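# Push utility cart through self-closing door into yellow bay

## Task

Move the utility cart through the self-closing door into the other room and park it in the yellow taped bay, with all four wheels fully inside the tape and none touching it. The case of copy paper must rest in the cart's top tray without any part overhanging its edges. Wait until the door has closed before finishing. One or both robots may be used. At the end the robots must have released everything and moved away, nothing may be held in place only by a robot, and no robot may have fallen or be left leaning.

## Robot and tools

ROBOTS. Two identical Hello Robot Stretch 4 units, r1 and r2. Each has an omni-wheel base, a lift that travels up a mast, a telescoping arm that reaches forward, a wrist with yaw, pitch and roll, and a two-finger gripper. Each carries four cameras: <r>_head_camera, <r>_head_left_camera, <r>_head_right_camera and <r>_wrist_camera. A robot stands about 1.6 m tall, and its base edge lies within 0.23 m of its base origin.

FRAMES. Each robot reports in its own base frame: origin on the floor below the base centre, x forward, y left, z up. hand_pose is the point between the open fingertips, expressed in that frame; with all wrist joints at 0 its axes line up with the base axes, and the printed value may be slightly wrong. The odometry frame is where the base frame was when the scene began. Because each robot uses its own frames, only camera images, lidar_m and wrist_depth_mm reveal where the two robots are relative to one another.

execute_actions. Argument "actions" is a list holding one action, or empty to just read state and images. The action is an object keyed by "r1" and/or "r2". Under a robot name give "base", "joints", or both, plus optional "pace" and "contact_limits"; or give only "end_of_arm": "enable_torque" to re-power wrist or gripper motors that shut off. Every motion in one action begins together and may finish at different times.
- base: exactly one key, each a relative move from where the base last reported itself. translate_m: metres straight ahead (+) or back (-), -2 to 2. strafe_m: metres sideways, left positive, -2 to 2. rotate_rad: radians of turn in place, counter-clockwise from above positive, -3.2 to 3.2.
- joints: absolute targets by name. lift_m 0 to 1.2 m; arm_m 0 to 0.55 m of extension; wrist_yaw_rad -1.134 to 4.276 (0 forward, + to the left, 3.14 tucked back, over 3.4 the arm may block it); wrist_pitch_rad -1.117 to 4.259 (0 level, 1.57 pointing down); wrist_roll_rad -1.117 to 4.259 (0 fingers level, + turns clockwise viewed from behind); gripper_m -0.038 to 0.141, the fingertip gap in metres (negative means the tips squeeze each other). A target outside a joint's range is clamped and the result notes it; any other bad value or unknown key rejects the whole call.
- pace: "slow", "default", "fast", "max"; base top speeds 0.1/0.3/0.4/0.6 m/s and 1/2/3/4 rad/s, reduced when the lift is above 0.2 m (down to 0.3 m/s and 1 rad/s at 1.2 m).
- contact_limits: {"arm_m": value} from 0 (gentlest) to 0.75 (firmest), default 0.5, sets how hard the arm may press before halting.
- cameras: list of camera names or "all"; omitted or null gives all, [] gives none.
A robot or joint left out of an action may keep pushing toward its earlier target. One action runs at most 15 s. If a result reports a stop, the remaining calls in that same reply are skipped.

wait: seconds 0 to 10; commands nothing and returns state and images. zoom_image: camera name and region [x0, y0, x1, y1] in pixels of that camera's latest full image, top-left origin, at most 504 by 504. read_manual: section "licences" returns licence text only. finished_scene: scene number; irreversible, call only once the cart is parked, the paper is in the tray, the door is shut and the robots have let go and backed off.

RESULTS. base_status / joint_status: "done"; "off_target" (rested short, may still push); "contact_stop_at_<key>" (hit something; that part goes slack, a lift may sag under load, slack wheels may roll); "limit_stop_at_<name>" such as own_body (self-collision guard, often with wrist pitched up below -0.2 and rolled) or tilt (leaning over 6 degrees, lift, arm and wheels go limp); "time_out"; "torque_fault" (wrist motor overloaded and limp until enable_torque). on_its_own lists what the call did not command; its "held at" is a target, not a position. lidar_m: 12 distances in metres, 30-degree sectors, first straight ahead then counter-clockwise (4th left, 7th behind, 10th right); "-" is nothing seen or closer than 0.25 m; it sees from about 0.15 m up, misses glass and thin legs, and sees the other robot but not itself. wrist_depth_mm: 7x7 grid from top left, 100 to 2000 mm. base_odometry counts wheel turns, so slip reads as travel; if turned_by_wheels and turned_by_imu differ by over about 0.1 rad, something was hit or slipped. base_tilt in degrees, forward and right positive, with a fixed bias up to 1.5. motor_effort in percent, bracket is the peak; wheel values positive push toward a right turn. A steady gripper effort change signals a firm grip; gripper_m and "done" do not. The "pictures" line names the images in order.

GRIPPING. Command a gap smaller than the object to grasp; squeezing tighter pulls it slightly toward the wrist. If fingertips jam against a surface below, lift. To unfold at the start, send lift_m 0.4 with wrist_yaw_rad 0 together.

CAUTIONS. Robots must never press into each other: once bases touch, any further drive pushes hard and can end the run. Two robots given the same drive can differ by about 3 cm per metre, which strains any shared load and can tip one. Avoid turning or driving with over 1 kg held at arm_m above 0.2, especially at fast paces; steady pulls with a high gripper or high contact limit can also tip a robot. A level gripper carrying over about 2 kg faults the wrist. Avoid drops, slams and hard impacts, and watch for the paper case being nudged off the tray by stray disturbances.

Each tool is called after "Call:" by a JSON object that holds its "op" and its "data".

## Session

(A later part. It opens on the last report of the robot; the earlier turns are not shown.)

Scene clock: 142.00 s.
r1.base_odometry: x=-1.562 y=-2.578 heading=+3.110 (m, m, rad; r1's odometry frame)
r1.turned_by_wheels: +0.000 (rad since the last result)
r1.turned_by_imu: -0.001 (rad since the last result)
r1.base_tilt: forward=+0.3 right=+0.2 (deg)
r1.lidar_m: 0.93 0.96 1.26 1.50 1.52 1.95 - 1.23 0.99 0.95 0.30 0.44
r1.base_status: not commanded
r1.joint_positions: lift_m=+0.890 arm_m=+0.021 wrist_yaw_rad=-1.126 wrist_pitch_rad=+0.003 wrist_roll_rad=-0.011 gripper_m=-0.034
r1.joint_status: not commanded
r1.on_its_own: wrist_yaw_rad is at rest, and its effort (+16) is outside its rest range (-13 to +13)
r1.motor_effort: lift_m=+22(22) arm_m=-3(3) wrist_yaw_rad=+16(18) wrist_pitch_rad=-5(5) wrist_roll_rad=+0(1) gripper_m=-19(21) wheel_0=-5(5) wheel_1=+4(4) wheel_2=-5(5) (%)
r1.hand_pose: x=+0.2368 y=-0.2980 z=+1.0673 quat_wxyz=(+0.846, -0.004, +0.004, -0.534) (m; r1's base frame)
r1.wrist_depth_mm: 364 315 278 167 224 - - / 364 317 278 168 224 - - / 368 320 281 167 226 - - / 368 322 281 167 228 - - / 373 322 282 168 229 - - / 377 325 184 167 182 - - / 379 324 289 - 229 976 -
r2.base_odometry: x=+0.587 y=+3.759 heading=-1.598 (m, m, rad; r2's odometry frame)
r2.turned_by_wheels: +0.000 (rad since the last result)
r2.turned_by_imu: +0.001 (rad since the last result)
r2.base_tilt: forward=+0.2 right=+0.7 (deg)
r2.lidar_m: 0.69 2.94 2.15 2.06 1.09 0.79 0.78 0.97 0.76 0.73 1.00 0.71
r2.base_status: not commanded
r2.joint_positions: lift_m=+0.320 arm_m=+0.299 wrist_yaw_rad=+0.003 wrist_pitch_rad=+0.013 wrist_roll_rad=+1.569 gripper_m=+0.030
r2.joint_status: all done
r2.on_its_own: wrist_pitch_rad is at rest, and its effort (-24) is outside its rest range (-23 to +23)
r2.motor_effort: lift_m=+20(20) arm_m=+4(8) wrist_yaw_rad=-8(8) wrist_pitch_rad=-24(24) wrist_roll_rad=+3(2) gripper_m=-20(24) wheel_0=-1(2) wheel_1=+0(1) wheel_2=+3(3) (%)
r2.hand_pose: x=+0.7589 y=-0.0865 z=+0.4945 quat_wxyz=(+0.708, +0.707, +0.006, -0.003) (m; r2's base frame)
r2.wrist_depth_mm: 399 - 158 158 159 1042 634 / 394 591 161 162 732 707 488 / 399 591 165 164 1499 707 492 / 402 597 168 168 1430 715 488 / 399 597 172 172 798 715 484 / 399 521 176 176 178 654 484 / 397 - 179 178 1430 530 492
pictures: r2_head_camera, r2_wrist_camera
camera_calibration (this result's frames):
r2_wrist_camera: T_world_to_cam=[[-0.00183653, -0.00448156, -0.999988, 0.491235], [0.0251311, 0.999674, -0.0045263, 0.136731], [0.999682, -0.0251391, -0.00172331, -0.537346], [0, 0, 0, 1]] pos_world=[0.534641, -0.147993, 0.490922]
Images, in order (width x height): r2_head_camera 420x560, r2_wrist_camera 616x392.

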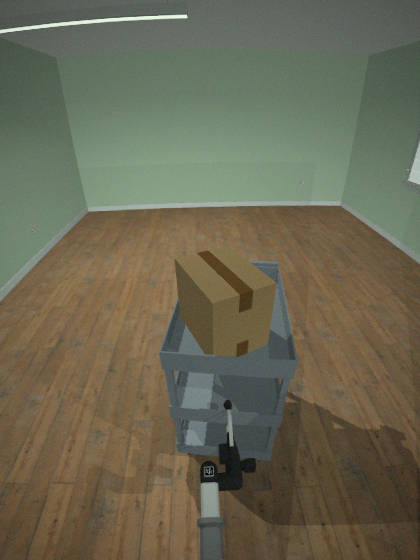

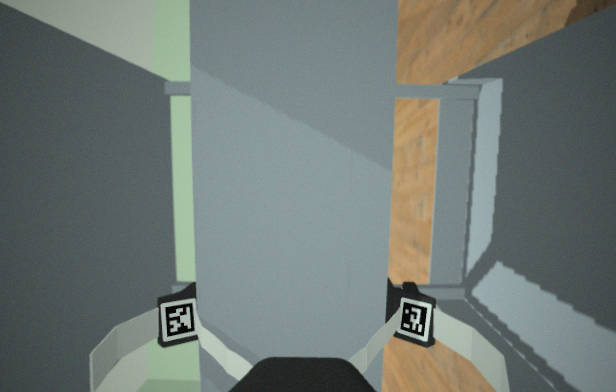

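Call:
{"op": "execute_actions", "data": {"actions": [{"r2":{"base":{"strafe_m":-0.26},"joints":{"arm_m":0.1,"lift_m":0.325},"pace":"slow"}}], "cameras": []}}

Call:
{"op": "execute_actions", "data": {"actions": [{"r2":{"base":{"translate_m":-0.55}}}], "cameras": ["r2_head_left_camera"]}}

Scene clock: 146.60 s.
r1.base_odometry: x=-1.562 y=-2.578 heading=+3.110 (m, m, rad; r1's odometry frame)
r1.turned_by_wheels: +0.000 (rad since the last result)
r1.turned_by_imu: -0.002 (rad since the last result)
r1.base_tilt: forward=+0.3 right=+0.2 (deg)
r1.lidar_m: 0.93 0.96 1.23 1.51 1.53 1.96 - 1.27 0.70 0.71 0.30 0.45
r1.base_status: not commanded
r1.joint_positions: lift_m=+0.890 arm_m=+0.021 wrist_yaw_rad=-1.126 wrist_pitch_rad=+0.003 wrist_roll_rad=-0.011 gripper_m=-0.034
r1.joint_status: not commanded
r1.on_its_own: wrist_yaw_rad is at rest, and its effort (+16) is outside its rest range (-13 to +13)
r1.motor_effort: lift_m=+21(22) arm_m=-3(3) wrist_yaw_rad=+16(17) wrist_pitch_rad=-6(6) wrist_roll_rad=+1(1) gripper_m=-20(19) wheel_0=-5(5) wheel_1=+4(4) wheel_2=-5(5) (%)
r1.hand_pose: x=+0.2368 y=-0.2980 z=+1.0673 quat_wxyz=(+0.846, -0.004, +0.004, -0.534) (m; r1's base frame)
r1.wrist_depth_mm: 364 314 276 168 224 - - / 366 315 278 168 225 - - / 366 319 279 167 226 - - / 370 320 282 167 228 - - / 375 324 283 168 229 - - / 377 327 185 167 182 - - / 382 324 290 - 228 - -
r2.base_odometry: x=+0.327 y=+3.766 heading=-1.597 (m, m, rad; r2's odometry frame)
r2.turned_by_wheels: +0.001 (rad since the last result)
r2.turned_by_imu: +0.006 (rad since the last result)
r2.base_tilt: forward=+0.4 right=+0.6 (deg)
r2.lidar_m: 0.42 0.42 2.42 2.34 1.10 0.84 3.81 0.65 0.49 0.49 0.71 0.52
r2.base_status: done
r2.joint_positions: lift_m=+0.324 arm_m=+0.101 wrist_yaw_rad=+0.009 wrist_pitch_rad=+0.012 wrist_roll_rad=+1.575 gripper_m=+0.030
r2.joint_status: all done
r2.on_its_own: wrist_yaw_rad is at rest, and its effort (-24) is outside its rest range (-13 to +13); wrist_roll_rad is at rest, and its effort (-14) is outside its rest range (-13 to +13)
r2.motor_effort: lift_m=+27(30) arm_m=-7(13) wrist_yaw_rad=-24(36) wrist_pitch_rad=-21(33) wrist_roll_rad=-14(15) gripper_m=-16(23) wheel_0=+6(12) wheel_1=+2(5) wheel_2=+3(7) (%)
r2.hand_pose: x=+0.5614 y=-0.0849 z=+0.4991 quat_wxyz=(+0.706, +0.709, +0.007, -0.001) (m; r2's base frame)
r2.wrist_depth_mm: 252 254 241 223 240 253 255 / - - - 211 1464 1060 715 / 389 - - 200 1499 1042 462 / 392 585 193 189 788 676 500 / 389 580 183 181 184 723 500 / 387 508 174 173 174 668 496 / 384 488 165 166 168 585 508
pictures: none
No camera images: the call's "cameras" was empty. Leave "cameras" out to get every camera's image.

Scene clock: 149.93 s.
r1.base_odometry: x=-1.562 y=-2.578 heading=+3.110 (m, m, rad; r1's odometry frame)
r1.turned_by_wheels: +0.000 (rad since the last result)
r1.turned_by_imu: -0.001 (rad since the last result)
r1.base_tilt: forward=+0.3 right=+0.1 (deg)
r1.lidar_m: 0.94 0.95 1.25 1.49 1.54 1.98 - 4.97 0.70 0.58 0.29 0.45
r1.base_status: not commanded
r1.joint_positions: lift_m=+0.890 arm_m=+0.021 wrist_yaw_rad=-1.126 wrist_pitch_rad=+0.003 wrist_roll_rad=-0.011 gripper_m=-0.034
r1.joint_status: not commanded
r1.on_its_own: wrist_yaw_rad is at rest, and its effort (+16) is outside its rest range (-13 to +13)
r1.motor_effort: lift_m=+22(21) arm_m=-3(3) wrist_yaw_rad=+16(18) wrist_pitch_rad=-6(6) wrist_roll_rad=+0(0) gripper_m=-20(19) wheel_0=-5(5) wheel_1=+4(4) wheel_2=-5(5) (%)
r1.hand_pose: x=+0.2368 y=-0.2980 z=+1.0673 quat_wxyz=(+0.846, -0.004, +0.004, -0.534) (m; r1's base frame)
r1.wrist_depth_mm: 364 315 277 167 224 - - / 364 315 279 168 226 - - / 368 317 279 167 227 - - / 370 320 281 167 228 741 - / 373 324 283 168 228 559 661 / 377 327 185 167 183 564 661 / 382 324 290 - 229 564 634
r2.base_odometry: x=+0.342 y=+4.315 heading=-1.598 (m, m, rad; r2's odometry frame)
r2.turned_by_wheels: -0.001 (rad since the last result)
r2.turned_by_imu: +0.000 (rad since the last result)
r2.base_tilt: forward=+0.3 right=+0.6 (deg)
r2.lidar_m: 0.46 0.45 2.40 0.88 0.44 3.29 3.19 3.28 0.43 0.42 0.45 0.51
r2.base_status: done
r2.joint_positions: lift_m=+0.324 arm_m=+0.101 wrist_yaw_rad=-0.006 wrist_pitch_rad=+0.013 wrist_roll_rad=+1.568 gripper_m=+0.030
r2.joint_status: not commanded
r2.on_its_own: wrist_yaw_rad is at rest, and its effort (+20) is outside its rest range (-13 to +13); wrist_pitch_rad is at rest, and its effort (-26) is outside its rest range (-23 to +23)
r2.motor_effort: lift_m=+27(27) arm_m=-7(7) wrist_yaw_rad=+20(35) wrist_pitch_rad=-26(26) wrist_roll_rad=+6(15) gripper_m=-20(20) wheel_0=-6(9) wheel_1=-2(6) wheel_2=-2(15) (%)
r2.hand_pose: x=+0.5601 y=-0.0893 z=+0.4988 quat_wxyz=(+0.708, +0.706, +0.002, -0.007) (m; r2's base frame)
r2.wrist_depth_mm: - - 235 202 232 991 691 / 404 - - 195 1499 1042 715 / 387 - 191 189 191 976 473 / 389 585 185 183 185 715 500 / 389 585 179 177 179 723 492 / 389 508 174 171 174 661 492 / 387 492 167 167 169 580 500
pictures: r2_head_left_camera
Images, in order (width x height): r2_head_left_camera 420x672.

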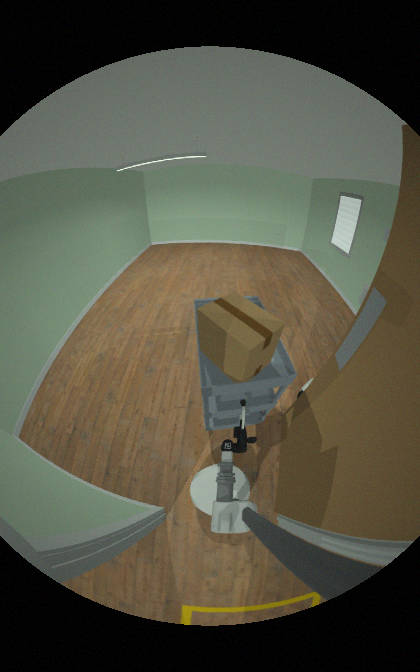

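Straightening. Shift a bit left and go on.

Call:
{"op": "execute_actions", "data": {"actions": [{"r2":{"base":{"strafe_m":0.06},"pace":"slow"}}], "cameras": []}}

Call:
{"op": "execute_actions", "data": {"actions": [{"r2":{"base":{"translate_m":-0.6}}}], "cameras": ["r2_head_left_camera"]}}

Scene clock: 155.03 s.
r1.base_odometry: x=-1.562 y=-2.578 heading=+3.110 (m, m, rad; r1's odometry frame)
r1.turned_by_wheels: +0.000 (rad since the last result)
r1.turned_by_imu: -0.002 (rad since the last result)
r1.base_tilt: forward=+0.3 right=+0.2 (deg)
r1.lidar_m: 0.94 0.97 1.24 1.49 1.53 1.96 - 4.98 0.72 0.63 0.29 0.45
r1.base_status: not commanded
r1.joint_positions: lift_m=+0.890 arm_m=+0.021 wrist_yaw_rad=-1.126 wrist_pitch_rad=+0.003 wrist_roll_rad=-0.011 gripper_m=-0.034
r1.joint_status: not commanded
r1.on_its_own: wrist_yaw_rad is at rest, and its effort (+16) is outside its rest range (-13 to +13)
r1.motor_effort: lift_m=+22(21) arm_m=-3(3) wrist_yaw_rad=+16(15) wrist_pitch_rad=-6(5) wrist_roll_rad=-2(1) gripper_m=-18(21) wheel_0=-5(5) wheel_1=+4(4) wheel_2=-4(4) (%)
r1.hand_pose: x=+0.2368 y=-0.2980 z=+1.0673 quat_wxyz=(+0.846, -0.004, +0.004, -0.534) (m; r1's base frame)
r1.wrist_depth_mm: 364 314 277 167 224 - - / 366 315 278 168 225 - - / 368 319 279 167 226 - - / 370 320 283 167 228 741 - / 373 322 283 168 229 609 691 / 379 325 185 167 182 609 683 / 382 325 290 - 228 504 661
r2.base_odometry: x=+0.401 y=+4.314 heading=-1.599 (m, m, rad; r2's odometry frame)
r2.turned_by_wheels: -0.001 (rad since the last result)
r2.turned_by_imu: +0.000 (rad since the last result)
r2.base_tilt: forward=+0.4 right=+0.7 (deg)
r2.lidar_m: 0.46 0.47 2.36 0.91 0.38 0.48 3.20 3.28 0.49 0.48 0.53 0.51
r2.base_status: done
r2.joint_positions: lift_m=+0.324 arm_m=+0.101 wrist_yaw_rad=-0.011 wrist_pitch_rad=+0.012 wrist_roll_rad=+1.567 gripper_m=+0.030
r2.joint_status: not commanded
r2.on_its_own: wrist_yaw_rad is at rest, and its effort (+32) is outside its rest range (-13 to +13)
r2.motor_effort: lift_m=+27(27) arm_m=-7(7) wrist_yaw_rad=+32(38) wrist_pitch_rad=-22(25) wrist_roll_rad=+9(10) gripper_m=-20(21) wheel_0=-9(14) wheel_1=+0(3) wheel_2=-4(5) (%)
r2.hand_pose: x=+0.5597 y=-0.0906 z=+0.4991 quat_wxyz=(+0.708, +0.706, +0.000, -0.008) (m; r2's base frame)
r2.wrist_depth_mm: - - - 186 188 1060 715 / 382 - - 183 185 1060 469 / 384 574 181 179 181 715 504 / 387 580 178 177 178 732 500 / 389 580 175 174 175 723 500 / 387 544 172 171 172 621 492 / 387 473 168 168 169 585 500
pictures: none
No camera images: the call's "cameras" was empty. Leave "cameras" out to get every camera's image.

Scene clock: 158.50 s.
r1.base_odometry: x=-1.562 y=-2.578 heading=+3.110 (m, m, rad; r1's odometry frame)
r1.turned_by_wheels: +0.000 (rad since the last result)
r1.turned_by_imu: -0.001 (rad since the last result)
r1.base_tilt: forward=+0.3 right=+0.2 (deg)
r1.lidar_m: 0.93 0.95 1.23 1.49 1.53 1.98 - 4.98 3.44 0.93 0.28 0.44
r1.base_status: not commanded
r1.joint_positions: lift_m=+0.890 arm_m=+0.021 wrist_yaw_rad=-1.126 wrist_pitch_rad=+0.003 wrist_roll_rad=-0.011 gripper_m=-0.034
r1.joint_status: not commanded
r1.on_its_own: wrist_yaw_rad is at rest, and its effort (+14) is outside its rest range (-13 to +13)
r1.motor_effort: lift_m=+21(22) arm_m=-3(3) wrist_yaw_rad=+14(19) wrist_pitch_rad=-5(5) wrist_roll_rad=-1(0) gripper_m=-22(20) wheel_0=-5(5) wheel_1=+4(4) wheel_2=-5(5) (%)
r1.hand_pose: x=+0.2368 y=-0.2980 z=+1.0673 quat_wxyz=(+0.846, -0.004, +0.004, -0.534) (m; r1's base frame)
r1.wrist_depth_mm: 364 315 276 167 224 - - / 366 317 279 168 225 - - / 366 317 279 167 226 - - / 370 320 282 167 228 - - / 375 324 283 168 229 - - / 379 325 185 167 183 - - / 382 325 289 - 228 - -
r2.base_odometry: x=+0.418 y=+4.913 heading=-1.599 (m, m, rad; r2's odometry frame)
r2.turned_by_wheels: +0.000 (rad since the last result)
r2.turned_by_imu: +0.005 (rad since the last result)
r2.base_tilt: forward=+0.2 right=+0.6 (deg)
r2.lidar_m: 0.49 0.45 0.41 0.99 2.38 2.67 2.56 2.67 2.55 0.96 0.56 0.50
r2.base_status: done
r2.joint_positions: lift_m=+0.324 arm_m=+0.101 wrist_yaw_rad=+0.003 wrist_pitch_rad=+0.013 wrist_roll_rad=+1.568 gripper_m=+0.030
r2.joint_status: not commanded
r2.on_its_own: wrist_pitch_rad is at rest, and its effort (-25) is outside its rest range (-23 to +23)
r2.motor_effort: lift_m=+27(27) arm_m=-7(7) wrist_yaw_rad=-8(33) wrist_pitch_rad=-25(29) wrist_roll_rad=+6(8) gripper_m=-24(27) wheel_0=+1(12) wheel_1=+0(7) wheel_2=+2(15) (%)
r2.hand_pose: x=+0.5609 y=-0.0865 z=+0.4988 quat_wxyz=(+0.708, +0.706, +0.006, -0.004) (m; r2's base frame)
r2.wrist_depth_mm: 866 - 162 162 162 976 715 / 384 621 164 163 163 741 477 / 387 580 165 165 165 723 500 / 389 580 167 167 167 723 500 / 389 585 169 169 169 723 500 / 389 539 171 171 171 668 492 / 387 473 173 172 173 559 504
pictures: r2_head_left_camera
Images, in order (width x height): r2_head_left_camera 420x672.

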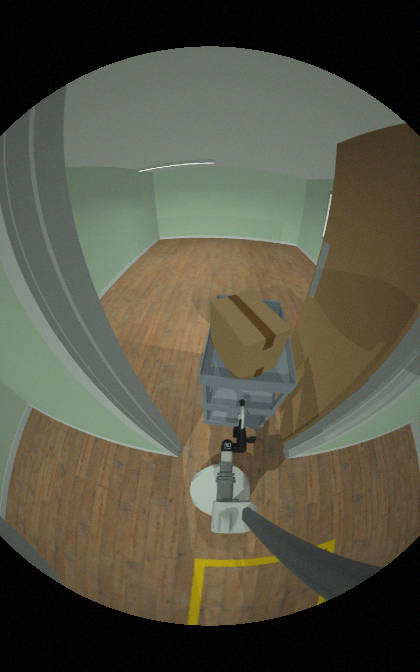

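Call:
{"op": "execute_actions", "data": {"actions": [{"r2":{"base":{"translate_m":-0.45}}}], "cameras": ["r2_head_right_camera"]}}

Scene clock: 162.00 s.
r1.base_odometry: x=-1.562 y=-2.578 heading=+3.110 (m, m, rad; r1's odometry frame)
r1.turned_by_wheels: +0.000 (rad since the last result)
r1.turned_by_imu: -0.001 (rad since the last result)
r1.base_tilt: forward=+0.3 right=+0.2 (deg)
r1.lidar_m: 0.93 0.96 1.24 1.48 1.53 2.00 - 4.97 3.47 3.22 0.30 0.44
r1.base_status: not commanded
r1.joint_positions: lift_m=+0.890 arm_m=+0.021 wrist_yaw_rad=-1.126 wrist_pitch_rad=+0.003 wrist_roll_rad=-0.011 gripper_m=-0.034
r1.joint_status: not commanded
r1.on_its_own: wrist_yaw_rad is at rest, and its effort (+15) is outside its rest range (-13 to +13)
r1.motor_effort: lift_m=+21(22) arm_m=-3(3) wrist_yaw_rad=+15(17) wrist_pitch_rad=-6(5) wrist_roll_rad=+2(2) gripper_m=-18(19) wheel_0=-5(5) wheel_1=+4(4) wheel_2=-5(5) (%)
r1.hand_pose: x=+0.2368 y=-0.2980 z=+1.0673 quat_wxyz=(+0.846, -0.004, +0.004, -0.534) (m; r1's base frame)
r1.wrist_depth_mm: 362 315 277 167 224 - - / 364 319 278 168 225 - - / 368 319 281 167 226 - - / 373 320 283 167 227 - - / 373 325 283 168 229 - - / 377 324 185 167 182 - - / 382 324 290 - 228 - -
r2.base_odometry: x=+0.431 y=+5.363 heading=-1.599 (m, m, rad; r2's odometry frame)
r2.turned_by_wheels: +0.000 (rad since the last result)
r2.turned_by_imu: +0.003 (rad since the last result)
r2.base_tilt: forward=+0.3 right=+0.7 (deg)
r2.lidar_m: 0.49 0.54 0.98 2.29 2.38 2.20 2.10 2.18 2.55 2.45 0.97 0.50
r2.base_status: done
r2.joint_positions: lift_m=+0.324 arm_m=+0.101 wrist_yaw_rad=+0.002 wrist_pitch_rad=+0.013 wrist_roll_rad=+1.568 gripper_m=+0.030
r2.joint_status: not commanded
r2.on_its_own: wrist_pitch_rad is at rest, and its effort (-24) is outside its rest range (-23 to +23)
r2.motor_effort: lift_m=+27(27) arm_m=-7(7) wrist_yaw_rad=-5(16) wrist_pitch_rad=-24(27) wrist_roll_rad=+7(6) gripper_m=-13(22) wheel_0=+2(4) wheel_1=-1(6) wheel_2=+0(13) (%)
r2.hand_pose: x=+0.5609 y=-0.0867 z=+0.4989 quat_wxyz=(+0.708, +0.706, +0.005, -0.004) (m; r2's base frame)
r2.wrist_depth_mm: 379 831 150 150 150 798 559 / 384 574 154 153 154 683 500 / 387 585 158 157 158 732 500 / 389 580 162 161 162 723 500 / 389 585 166 165 167 723 500 / 389 544 172 169 172 634 496 / 389 473 176 172 176 525 500
pictures: r2_head_right_camera
Images, in order (width x height): r2_head_right_camera 420x672.

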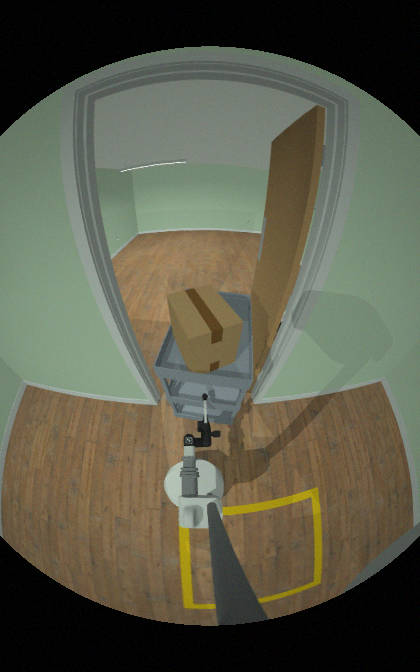

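Call:
{"op": "execute_actions", "data": {"actions": [{"r2":{"base":{"strafe_m":-0.08},"joints":{"arm_m":0.02},"pace":"slow"}}], "cameras": []}}

Call:
{"op": "execute_actions", "data": {"actions": [{"r2":{"base":{"translate_m":-0.25},"pace":"slow"}}], "cameras": ["r2_head_right_camera","r2_head_camera"]}}

Scene clock: 164.77 s.
r1.base_odometry: x=-1.562 y=-2.578 heading=+3.110 (m, m, rad; r1's odometry frame)
r1.turned_by_wheels: +0.000 (rad since the last result)
r1.turned_by_imu: -0.001 (rad since the last result)
r1.base_tilt: forward=+0.4 right=+0.2 (deg)
r1.lidar_m: 0.93 0.95 1.23 1.49 1.54 1.96 - 4.98 3.46 3.20 0.30 0.46
r1.base_status: not commanded
r1.joint_positions: lift_m=+0.890 arm_m=+0.021 wrist_yaw_rad=-1.126 wrist_pitch_rad=+0.003 wrist_roll_rad=-0.011 gripper_m=-0.034
r1.joint_status: not commanded
r1.on_its_own: wrist_yaw_rad is at rest, and its effort (+17) is outside its rest range (-13 to +13)
r1.motor_effort: lift_m=+22(22) arm_m=-3(3) wrist_yaw_rad=+17(15) wrist_pitch_rad=-6(6) wrist_roll_rad=-1(0) gripper_m=-20(21) wheel_0=-5(5) wheel_1=+4(4) wheel_2=-5(4) (%)
r1.hand_pose: x=+0.2368 y=-0.2980 z=+1.0673 quat_wxyz=(+0.846, -0.004, +0.004, -0.534) (m; r1's base frame)
r1.wrist_depth_mm: 364 312 277 167 224 - - / 364 315 278 168 225 - - / 368 320 279 168 227 - - / 373 320 282 167 227 - - / 373 322 283 168 229 - - / 377 325 184 167 182 - - / 384 322 289 - 228 - -
r2.base_odometry: x=+0.351 y=+5.365 heading=-1.599 (m, m, rad; r2's odometry frame)
r2.turned_by_wheels: +0.000 (rad since the last result)
r2.turned_by_imu: +0.002 (rad since the last result)
r2.base_tilt: forward=+0.3 right=+0.8 (deg)
r2.lidar_m: 0.40 0.44 1.00 2.37 2.48 2.21 2.10 2.18 2.46 2.36 0.97 0.42
r2.base_status: done
r2.joint_positions: lift_m=+0.324 arm_m=+0.022 wrist_yaw_rad=+0.007 wrist_pitch_rad=+0.014 wrist_roll_rad=+1.573 gripper_m=+0.030
r2.joint_status: all done
r2.on_its_own: wrist_yaw_rad is at rest, and its effort (-18) is outside its rest range (-13 to +13); wrist_pitch_rad is at rest, and its effort (-26) is outside its rest range (-23 to +23)
r2.motor_effort: lift_m=+27(27) arm_m=-10(11) wrist_yaw_rad=-18(30) wrist_pitch_rad=-26(25) wrist_roll_rad=-9(8) gripper_m=-18(22) wheel_0=+3(11) wheel_1=+0(5) wheel_2=+3(6) (%)
r2.hand_pose: x=+0.4817 y=-0.0855 z=+0.4987 quat_wxyz=(+0.706, +0.708, +0.007, -0.002) (m; r2's base frame)
r2.wrist_depth_mm: 580 603 167 166 167 597 580 / 384 788 167 167 167 768 473 / 387 585 168 168 168 732 504 / 389 580 169 169 169 732 500 / 387 585 170 170 170 723 500 / 389 508 171 171 171 661 496 / 387 473 172 171 172 574 504
pictures: none
No camera images: the call's "cameras" was empty. Leave "cameras" out to get every camera's image.

Scene clock: 168.53 s.
r1.base_odometry: x=-1.562 y=-2.578 heading=+3.110 (m, m, rad; r1's odometry frame)
r1.turned_by_wheels: +0.000 (rad since the last result)
r1.turned_by_imu: -0.001 (rad since the last result)
r1.base_tilt: forward=+0.3 right=+0.1 (deg)
r1.lidar_m: 0.93 0.96 1.24 1.50 1.53 1.98 - 4.96 3.45 3.20 0.28 0.43
r1.base_status: not commanded
r1.joint_positions: lift_m=+0.890 arm_m=+0.021 wrist_yaw_rad=-1.126 wrist_pitch_rad=+0.003 wrist_roll_rad=-0.011 gripper_m=-0.034
r1.joint_status: not commanded
r1.on_its_own: wrist_yaw_rad is at rest, and its effort (+16) is outside its rest range (-13 to +13)
r1.motor_effort: lift_m=+21(22) arm_m=-3(3) wrist_yaw_rad=+16(16) wrist_pitch_rad=-6(6) wrist_roll_rad=-2(0) gripper_m=-19(20) wheel_0=-5(5) wheel_1=+4(4) wheel_2=-4(5) (%)
r1.hand_pose: x=+0.2368 y=-0.2980 z=+1.0673 quat_wxyz=(+0.846, -0.004, +0.004, -0.534) (m; r1's base frame)
r1.wrist_depth_mm: 364 314 277 168 224 - - / 364 317 277 168 225 - - / 366 319 281 167 225 - - / 370 320 282 167 228 - - / 373 322 283 168 229 - - / 375 325 185 167 182 - - / 382 324 290 - 229 - -
r2.base_odometry: x=+0.358 y=+5.615 heading=-1.599 (m, m, rad; r2's odometry frame)
r2.turned_by_wheels: -0.001 (rad since the last result)
r2.turned_by_imu: +0.000 (rad since the last result)
r2.base_tilt: forward=+0.2 right=+0.6 (deg)
r2.lidar_m: 0.41 0.45 1.34 2.37 2.47 1.94 1.85 1.93 2.47 2.37 1.32 0.43
r2.base_status: done
r2.joint_positions: lift_m=+0.324 arm_m=+0.022 wrist_yaw_rad=-0.003 wrist_pitch_rad=+0.015 wrist_roll_rad=+1.571 gripper_m=+0.030
r2.joint_status: not commanded
r2.on_its_own: wrist_pitch_rad is at rest, and its effort (-30) is outside its rest range (-23 to +23)
r2.motor_effort: lift_m=+27(27) arm_m=-10(10) wrist_yaw_rad=+9(21) wrist_pitch_rad=-30(30) wrist_roll_rad=-3(9) gripper_m=-21(21) wheel_0=-4(7) wheel_1=-3(6) wheel_2=+1(10) (%)
r2.hand_pose: x=+0.4808 y=-0.0882 z=+0.4983 quat_wxyz=(+0.707, +0.707, +0.004, -0.006) (m; r2's base frame)
r2.wrist_depth_mm: 699 699 167 166 167 699 707 / 384 768 167 167 167 768 473 / 389 580 169 168 169 732 500 / 389 585 169 169 170 723 496 / 392 591 171 171 171 723 496 / 389 508 172 172 172 661 492 / 389 477 173 172 173 574 500
pictures: r2_head_camera, r2_head_right_camera
Images, in order (width x height): r2_head_camera 420x560, r2_head_right_camera 420x672.

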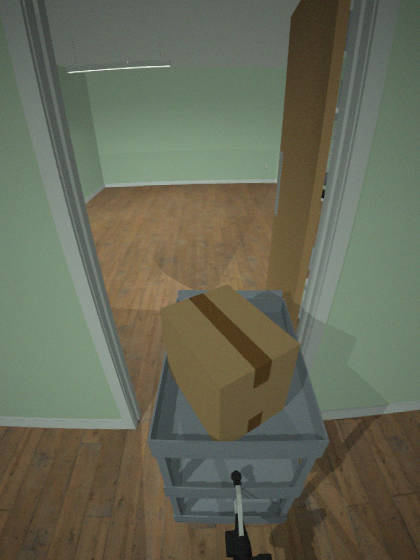

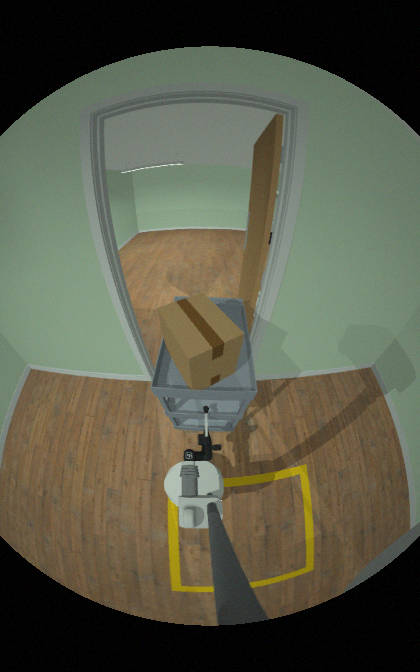

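Call:
{"op": "execute_actions", "data": {"actions": [{"r2":{"base":{"translate_m":-0.35}}}], "cameras": []}}

Call:
{"op": "execute_actions", "data": {"actions": [{"r1":{"base":{"strafe_m":-0.25},"pace":"slow"},"r2":{"base":{"strafe_m":-0.25},"pace":"slow"}}], "cameras": []}}

Call:
{"op": "execute_actions", "data": {"actions": [{"r1":{"joints":{"gripper_m":0.14}},"r2":{"base":{"translate_m":-0.95}}}], "cameras": ["r2_head_right_camera","r2_head_camera"]}}

Scene clock: 172.30 s.
r1.base_odometry: x=-1.562 y=-2.578 heading=+3.110 (m, m, rad; r1's odometry frame)
r1.turned_by_wheels: +0.000 (rad since the last result)
r1.turned_by_imu: -0.001 (rad since the last result)
r1.base_tilt: forward=+0.3 right=+0.2 (deg)
r1.lidar_m: 0.93 0.95 1.23 1.50 1.54 1.98 - 4.97 3.45 3.22 0.29 0.44
r1.base_status: not commanded
r1.joint_positions: lift_m=+0.890 arm_m=+0.021 wrist_yaw_rad=-1.126 wrist_pitch_rad=+0.003 wrist_roll_rad=-0.011 gripper_m=-0.034
r1.joint_status: not commanded
r1.on_its_own: wrist_yaw_rad is at rest, and its effort (+15) is outside its rest range (-13 to +13)
r1.motor_effort: lift_m=+22(22) arm_m=-3(3) wrist_yaw_rad=+15(15) wrist_pitch_rad=-5(5) wrist_roll_rad=-1(2) gripper_m=-21(21) wheel_0=-5(4) wheel_1=+4(4) wheel_2=-4(4) (%)
r1.hand_pose: x=+0.2368 y=-0.2980 z=+1.0673 quat_wxyz=(+0.846, -0.004, +0.004, -0.534) (m; r1's base frame)
r1.wrist_depth_mm: 362 315 277 167 223 - - / 366 315 278 168 225 - - / 366 319 279 167 227 - - / 370 320 281 167 228 - - / 373 322 285 168 229 - - / 377 325 185 167 183 - - / 379 324 290 - 228 - -
r2.base_odometry: x=+0.368 y=+5.965 heading=-1.600 (m, m, rad; r2's odometry frame)
r2.turned_by_wheels: -0.001 (rad since the last result)
r2.turned_by_imu: +0.001 (rad since the last result)
r2.base_tilt: forward=+0.3 right=+0.6 (deg)
r2.lidar_m: 0.41 0.47 1.84 2.37 2.13 1.59 1.49 1.56 2.14 2.37 1.80 0.43
r2.base_status: done
r2.joint_positions: lift_m=+0.324 arm_m=+0.021 wrist_yaw_rad=-0.003 wrist_pitch_rad=+0.014 wrist_roll_rad=+1.569 gripper_m=+0.030
r2.joint_status: not commanded
r2.on_its_own: wrist_pitch_rad is at rest, and its effort (-28) is outside its rest range (-23 to +23)
r2.motor_effort: lift_m=+28(27) arm_m=-7(10) wrist_yaw_rad=+10(12) wrist_pitch_rad=-28(31) wrist_roll_rad=+5(4) gripper_m=-21(16) wheel_0=-4(9) wheel_1=-1(7) wheel_2=-2(13) (%)
r2.hand_pose: x=+0.4804 y=-0.0883 z=+0.4985 quat_wxyz=(+0.708, +0.706, +0.004, -0.006) (m; r2's base frame)
r2.wrist_depth_mm: 427 1078 161 161 161 1042 715 / 384 621 164 163 163 741 477 / 387 580 165 165 165 732 500 / 389 580 167 167 167 732 496 / 392 585 169 169 169 723 500 / 389 508 171 171 172 661 492 / 387 473 174 172 174 554 500
pictures: none
No camera images: the call's "cameras" was empty. Leave "cameras" out to get every camera's image.

Scene clock: 175.97 s.
r1.base_odometry: x=-1.554 y=-2.328 heading=+3.110 (m, m, rad; r1's odometry frame)
r1.turned_by_wheels: +0.000 (rad since the last result)
r1.turned_by_imu: -0.002 (rad since the last result)
r1.base_tilt: forward=+0.3 right=+0.2 (deg)
r1.lidar_m: 0.70 0.98 1.27 1.75 1.79 2.31 - 4.72 3.17 2.97 0.30 0.39
r1.base_status: done
r1.joint_positions: lift_m=+0.890 arm_m=+0.021 wrist_yaw_rad=-1.109 wrist_pitch_rad=+0.003 wrist_roll_rad=-0.011 gripper_m=-0.034
r1.joint_status: not commanded
r1.on_its_own: wrist_yaw_rad is at rest, and its effort (-34) is outside its rest range (-13 to +13)
r1.motor_effort: lift_m=+21(22) arm_m=-3(3) wrist_yaw_rad=-34(32) wrist_pitch_rad=-5(6) wrist_roll_rad=-1(2) gripper_m=-20(21) wheel_0=+4(7) wheel_1=-3(6) wheel_2=+1(5) (%)
r1.hand_pose: x=+0.2419 y=-0.2972 z=+1.0672 quat_wxyz=(+0.850, -0.004, +0.004, -0.526) (m; r1's base frame)
r1.wrist_depth_mm: 268 258 251 239 237 - - / 268 259 252 175 237 - - / 270 260 252 172 240 - - / 271 263 253 171 239 - - / 273 263 254 170 240 - - / 272 266 180 169 182 - - / 276 262 258 - 240 - -
r2.base_odometry: x=+0.118 y=+5.972 heading=-1.599 (m, m, rad; r2's odometry frame)
r2.turned_by_wheels: +0.001 (rad since the last result)
r2.turned_by_imu: +0.004 (rad since the last result)
r2.base_tilt: forward=+0.3 right=+0.5 (deg)
r2.lidar_m: 0.35 0.36 1.84 2.62 2.15 1.58 1.51 1.56 2.15 2.11 1.81 0.44
r2.base_status: done
r2.joint_positions: lift_m=+0.324 arm_m=+0.021 wrist_yaw_rad=+0.007 wrist_pitch_rad=+0.012 wrist_roll_rad=+1.575 gripper_m=+0.030
r2.joint_status: not commanded
r2.on_its_own: wrist_yaw_rad is at rest, and its effort (-21) is outside its rest range (-13 to +13); wrist_roll_rad is at rest, and its effort (-14) is outside its rest range (-13 to +13)
r2.motor_effort: lift_m=+27(27) arm_m=-6(8) wrist_yaw_rad=-21(33) wrist_pitch_rad=-23(28) wrist_roll_rad=-14(15) gripper_m=-18(18) wheel_0=+7(11) wheel_1=+1(4) wheel_2=+1(0) (%)
r2.hand_pose: x=+0.4812 y=-0.0853 z=+0.4991 quat_wxyz=(+0.706, +0.709, +0.007, -0.002) (m; r2's base frame)
r2.wrist_depth_mm: 250 253 240 226 239 251 254 / 1060 1060 1060 213 1078 1060 715 / 387 1078 1060 200 1060 1060 455 / 389 580 798 190 194 676 500 / 387 580 185 181 185 732 500 / 387 504 176 172 176 668 496 / 384 469 166 166 167 585 496
pictures: none
No camera images: the call's "cameras" was empty. Leave "cameras" out to get every camera's image.

Scene clock: 180.63 s.
r1.base_odometry: x=-1.554 y=-2.328 heading=+3.110 (m, m, rad; r1's odometry frame)
r1.turned_by_wheels: +0.000 (rad since the last result)
r1.turned_by_imu: -0.002 (rad since the last result)
r1.base_tilt: forward=+0.4 right=+0.2 (deg)
r1.lidar_m: 0.94 0.98 1.27 1.75 1.79 2.30 - 4.72 3.18 2.97 1.54 1.04
r1.base_status: not commanded
r1.joint_positions: lift_m=+0.890 arm_m=+0.021 wrist_yaw_rad=-1.120 wrist_pitch_rad=+0.003 wrist_roll_rad=-0.011 gripper_m=+0.140
r1.joint_status: all done
r1.motor_effort: lift_m=+22(22) arm_m=-3(3) wrist_yaw_rad=+1(30) wrist_pitch_rad=-6(5) wrist_roll_rad=-1(0) gripper_m=-3(21) wheel_0=+4(4) wheel_1=-3(3) wheel_2=+1(1) (%)
r1.hand_pose: x=+0.2386 y=-0.2977 z=+1.0672 quat_wxyz=(+0.847, -0.004, +0.004, -0.531) (m; r1's base frame)
r1.wrist_depth_mm: 866 1138 1661 - - - - / 891 1160 1661 - - - - / 878 1098 1661 - - - - / 878 1098 1618 - - - - / 878 1098 1576 - - - - / 866 202 1430 - - - - / 866 1078 1464 - - - -
r2.base_odometry: x=+0.145 y=+6.922 heading=-1.599 (m, m, rad; r2's odometry frame)
r2.turned_by_wheels: -0.001 (rad since the last result)
r2.turned_by_imu: +0.000 (rad since the last result)
r2.base_tilt: forward=+0.4 right=+0.5 (deg)
r2.lidar_m: 0.42 0.49 2.71 2.18 0.79 0.56 0.55 0.55 0.78 2.10 2.19 0.41
r2.base_status: done
r2.joint_positions: lift_m=+0.324 arm_m=+0.021 wrist_yaw_rad=-0.006 wrist_pitch_rad=+0.014 wrist_roll_rad=+1.566 gripper_m=+0.030
r2.joint_status: not commanded
r2.on_its_own: wrist_yaw_rad is at rest, and its effort (+17) is outside its rest range (-13 to +13); wrist_pitch_rad is at rest, and its effort (-27) is outside its rest range (-23 to +23)
r2.motor_effort: lift_m=+27(27) arm_m=-6(6) wrist_yaw_rad=+17(31) wrist_pitch_rad=-27(28) wrist_roll_rad=+12(15) gripper_m=-19(21) wheel_0=-4(8) wheel_1=+0(7) wheel_2=-3(15) (%)
r2.hand_pose: x=+0.4800 y=-0.0891 z=+0.4987 quat_wxyz=(+0.709, +0.705, +0.003, -0.007) (m; r2's base frame)
r2.wrist_depth_mm: 379 - 143 143 143 1008 484 / 382 569 148 147 147 699 504 / 384 580 153 152 153 732 500 / 387 580 158 157 158 723 500 / 387 585 164 163 164 723 500 / 389 544 171 168 171 627 492 / 389 473 178 173 176 549 488
pictures: r2_head_camera, r2_head_right_camera
Images, in order (width x height): r2_head_camera 420x560, r2_head_right_camera 420x672.

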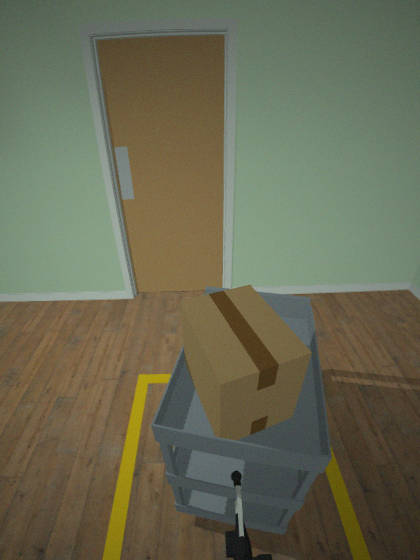

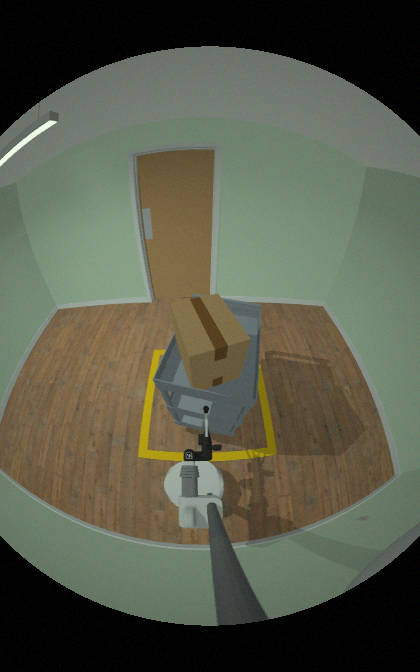

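Inside, with margin.

Call:
{"op": "execute_actions", "data": {"actions": [{"r2":{"joints":{"gripper_m":0.14,"lift_m":0.32}}}], "cameras": []}}

Call:
{"op": "execute_actions", "data": {"actions": [{"r2":{"base":{"translate_m":-0.22}}}], "cameras": []}}

Call:
{"op": "execute_actions", "data": {"actions": [{"r2":{"base":{"strafe_m":-0.8},"pace":"fast"}}], "cameras": ["r2_head_left_camera"]}}

Call:
{"op": "finished_scene", "data": {"scene": 1}}

Scene clock: 183.63 s.
r1.base_odometry: x=-1.554 y=-2.328 heading=+3.110 (m, m, rad; r1's odometry frame)
r1.turned_by_wheels: +0.000 (rad since the last result)
r1.turned_by_imu: -0.001 (rad since the last result)
r1.base_tilt: forward=+0.3 right=+0.2 (deg)
r1.lidar_m: 0.95 0.98 1.27 1.75 1.81 2.29 - 4.70 3.20 2.96 1.54 1.04
r1.base_status: not commanded
r1.joint_positions: lift_m=+0.890 arm_m=+0.021 wrist_yaw_rad=-1.120 wrist_pitch_rad=+0.003 wrist_roll_rad=-0.011 gripper_m=+0.140
r1.joint_status: not commanded
r1.motor_effort: lift_m=+22(21) arm_m=-3(3) wrist_yaw_rad=+0(1) wrist_pitch_rad=-6(5) wrist_roll_rad=+2(1) gripper_m=+1(3) wheel_0=+3(3) wheel_1=-3(3) wheel_2=+2(1) (%)
r1.hand_pose: x=+0.2386 y=-0.2977 z=+1.0672 quat_wxyz=(+0.847, -0.004, +0.004, -0.531) (m; r1's base frame)
r1.wrist_depth_mm: 891 1138 1708 - - - - / 878 1160 1661 - - - - / 878 1098 1618 - - - - / 891 1098 1576 - - - - / 854 1078 1618 - - - - / 854 202 1430 - - - - / 854 1042 1464 - - - -
r2.base_odometry: x=+0.145 y=+6.922 heading=-1.599 (m, m, rad; r2's odometry frame)
r2.turned_by_wheels: +0.000 (rad since the last result)
r2.turned_by_imu: +0.001 (rad since the last result)
r2.base_tilt: forward=+0.3 right=+0.8 (deg)
r2.lidar_m: 0.43 0.50 2.69 2.18 0.80 0.57 0.56 0.57 0.78 2.11 2.20 0.43
r2.base_status: not commanded
r2.joint_positions: lift_m=+0.320 arm_m=+0.021 wrist_yaw_rad=-0.001 wrist_pitch_rad=+0.006 wrist_roll_rad=+1.570 gripper_m=+0.140
r2.joint_status: all done
r2.motor_effort: lift_m=+15(26) arm_m=-5(6) wrist_yaw_rad=+3(25) wrist_pitch_rad=-3(27) wrist_roll_rad=+0(13) gripper_m=-1(16) wheel_0=-2(4) wheel_1=+0(0) wheel_2=-2(3) (%)
r2.hand_pose: x=+0.4803 y=-0.0876 z=+0.4969 quat_wxyz=(+0.707, +0.707, +0.002, -0.002) (m; r2's base frame)
r2.wrist_depth_mm: 377 - 155 153 154 1042 480 / 379 559 160 159 160 707 508 / 384 564 167 164 165 750 508 / 382 569 173 170 170 750 508 / 384 569 179 176 178 741 504 / 384 469 183 182 182 213 500 / 382 1308 - 143 1499 732 496
pictures: none
No camera images: the call's "cameras" was empty. Leave "cameras" out to get every camera's image.

Scene clock: 185.80 s.
r1.base_odometry: x=-1.554 y=-2.328 heading=+3.110 (m, m, rad; r1's odometry frame)
r1.turned_by_wheels: +0.000 (rad since the last result)
r1.turned_by_imu: -0.001 (rad since the last result)
r1.base_tilt: forward=+0.4 right=+0.2 (deg)
r1.lidar_m: 0.96 0.98 1.27 1.74 1.79 2.29 - 4.71 3.18 2.97 1.55 1.04
r1.base_status: not commanded
r1.joint_positions: lift_m=+0.890 arm_m=+0.021 wrist_yaw_rad=-1.120 wrist_pitch_rad=+0.003 wrist_roll_rad=-0.011 gripper_m=+0.140
r1.joint_status: not commanded
r1.motor_effort: lift_m=+22(22) arm_m=-3(3) wrist_yaw_rad=-1(1) wrist_pitch_rad=-6(5) wrist_roll_rad=+1(0) gripper_m=-1(1) wheel_0=+3(4) wheel_1=-3(3) wheel_2=+2(1) (%)
r1.hand_pose: x=+0.2386 y=-0.2977 z=+1.0672 quat_wxyz=(+0.847, -0.004, +0.004, -0.531) (m; r1's base frame)
r1.wrist_depth_mm: 878 1138 1661 - - - - / 878 1160 1708 - - - - / 866 1098 1661 - - - - / 866 1098 1661 - - - - / 878 1078 1618 - - - - / 878 202 1430 - - - - / 854 1042 1464 - - - -
r2.base_odometry: x=+0.152 y=+7.142 heading=-1.600 (m, m, rad; r2's odometry frame)
r2.turned_by_wheels: +0.000 (rad since the last result)
r2.turned_by_imu: +0.001 (rad since the last result)
r2.base_tilt: forward=+0.2 right=+0.6 (deg)
r2.lidar_m: 0.63 2.55 2.71 1.31 0.49 0.34 0.32 0.34 0.48 1.36 2.20 0.64
r2.base_status: done
r2.joint_positions: lift_m=+0.320 arm_m=+0.021 wrist_yaw_rad=+0.000 wrist_pitch_rad=+0.006 wrist_roll_rad=+1.570 gripper_m=+0.140
r2.joint_status: not commanded
r2.motor_effort: lift_m=+16(16) arm_m=-5(5) wrist_yaw_rad=+1(2) wrist_pitch_rad=-4(3) wrist_roll_rad=+1(1) gripper_m=+0(1) wheel_0=-1(4) wheel_1=-1(5) wheel_2=-2(8) (%)
r2.hand_pose: x=+0.4803 y=-0.0875 z=+0.4968 quat_wxyz=(+0.707, +0.707, +0.002, -0.002) (m; r2's base frame)
r2.wrist_depth_mm: - - - - - 1078 732 / 373 488 866 366 387 370 430 / 392 564 - 379 - 750 508 / 402 569 - 392 - 741 512 / 413 569 - 404 1921 741 407 / 430 466 - 421 1661 213 421 / 442 530 - 143 1921 615 436
pictures: none
No camera images: the call's "cameras" was empty. Leave "cameras" out to get every camera's image.

Scene clock: 189.03 s.
r1.base_odometry: x=-1.554 y=-2.328 heading=+3.110 (m, m, rad; r1's odometry frame)
r1.turned_by_wheels: +0.000 (rad since the last result)
r1.turned_by_imu: -0.001 (rad since the last result)
r1.base_tilt: forward=+0.4 right=+0.1 (deg)
r1.lidar_m: 0.95 0.98 1.28 1.75 1.79 2.29 - 4.70 3.18 2.95 1.56 1.05
r1.base_status: not commanded
r1.joint_positions: lift_m=+0.890 arm_m=+0.021 wrist_yaw_rad=-1.120 wrist_pitch_rad=+0.003 wrist_roll_rad=-0.011 gripper_m=+0.140
r1.joint_status: not commanded
r1.motor_effort: lift_m=+22(21) arm_m=-3(3) wrist_yaw_rad=-2(3) wrist_pitch_rad=-6(6) wrist_roll_rad=+1(1) gripper_m=-1(2) wheel_0=+4(4) wheel_1=-3(3) wheel_2=+1(1) (%)
r1.hand_pose: x=+0.2386 y=-0.2977 z=+1.0672 quat_wxyz=(+0.847, -0.004, +0.004, -0.531) (m; r1's base frame)
r1.wrist_depth_mm: 878 1138 1708 - - - - / 878 1138 1661 - - - - / 878 1098 1661 - - - - / 878 1118 1618 - - - - / 866 1078 1618 - - - - / 866 202 1397 - - - - / 866 1042 1430 - - - -
r2.base_odometry: x=-0.648 y=+7.165 heading=-1.600 (m, m, rad; r2's odometry frame)
r2.turned_by_wheels: +0.000 (rad since the last result)
r2.turned_by_imu: +0.001 (rad since the last result)
r2.base_tilt: forward=+0.3 right=+0.5 (deg)
r2.lidar_m: 2.44 0.78 0.90 1.34 0.49 0.34 0.32 0.35 0.48 1.30 1.36 1.89
r2.base_status: done
r2.joint_positions: lift_m=+0.320 arm_m=+0.021 wrist_yaw_rad=+0.000 wrist_pitch_rad=+0.006 wrist_roll_rad=+1.570 gripper_m=+0.140
r2.joint_status: not commanded
r2.motor_effort: lift_m=+17(16) arm_m=-6(6) wrist_yaw_rad=+2(2) wrist_pitch_rad=-4(4) wrist_roll_rad=+0(0) gripper_m=-1(2) wheel_0=-2(9) wheel_1=+0(11) wheel_2=+0(3) (%)
r2.hand_pose: x=+0.4804 y=-0.0875 z=+0.4968 quat_wxyz=(+0.707, +0.707, +0.002, -0.002) (m; r2's base frame)
r2.wrist_depth_mm: - - - - - 1060 723 / - - - - - 1078 732 / - - - - - 1078 732 / - - - - - 1060 732 / - - - - - 1078 732 / - - - - 1708 213 715 / - - - 143 1863 960 715
pictures: r2_head_left_camera
Images, in order (width x height): r2_head_left_camera 420x672.

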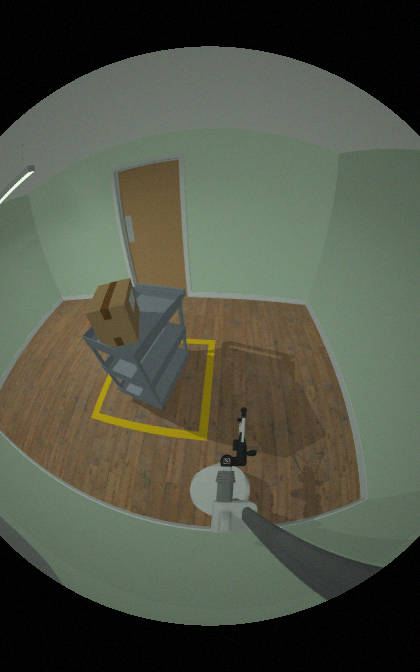

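The scene is finished: the task was done.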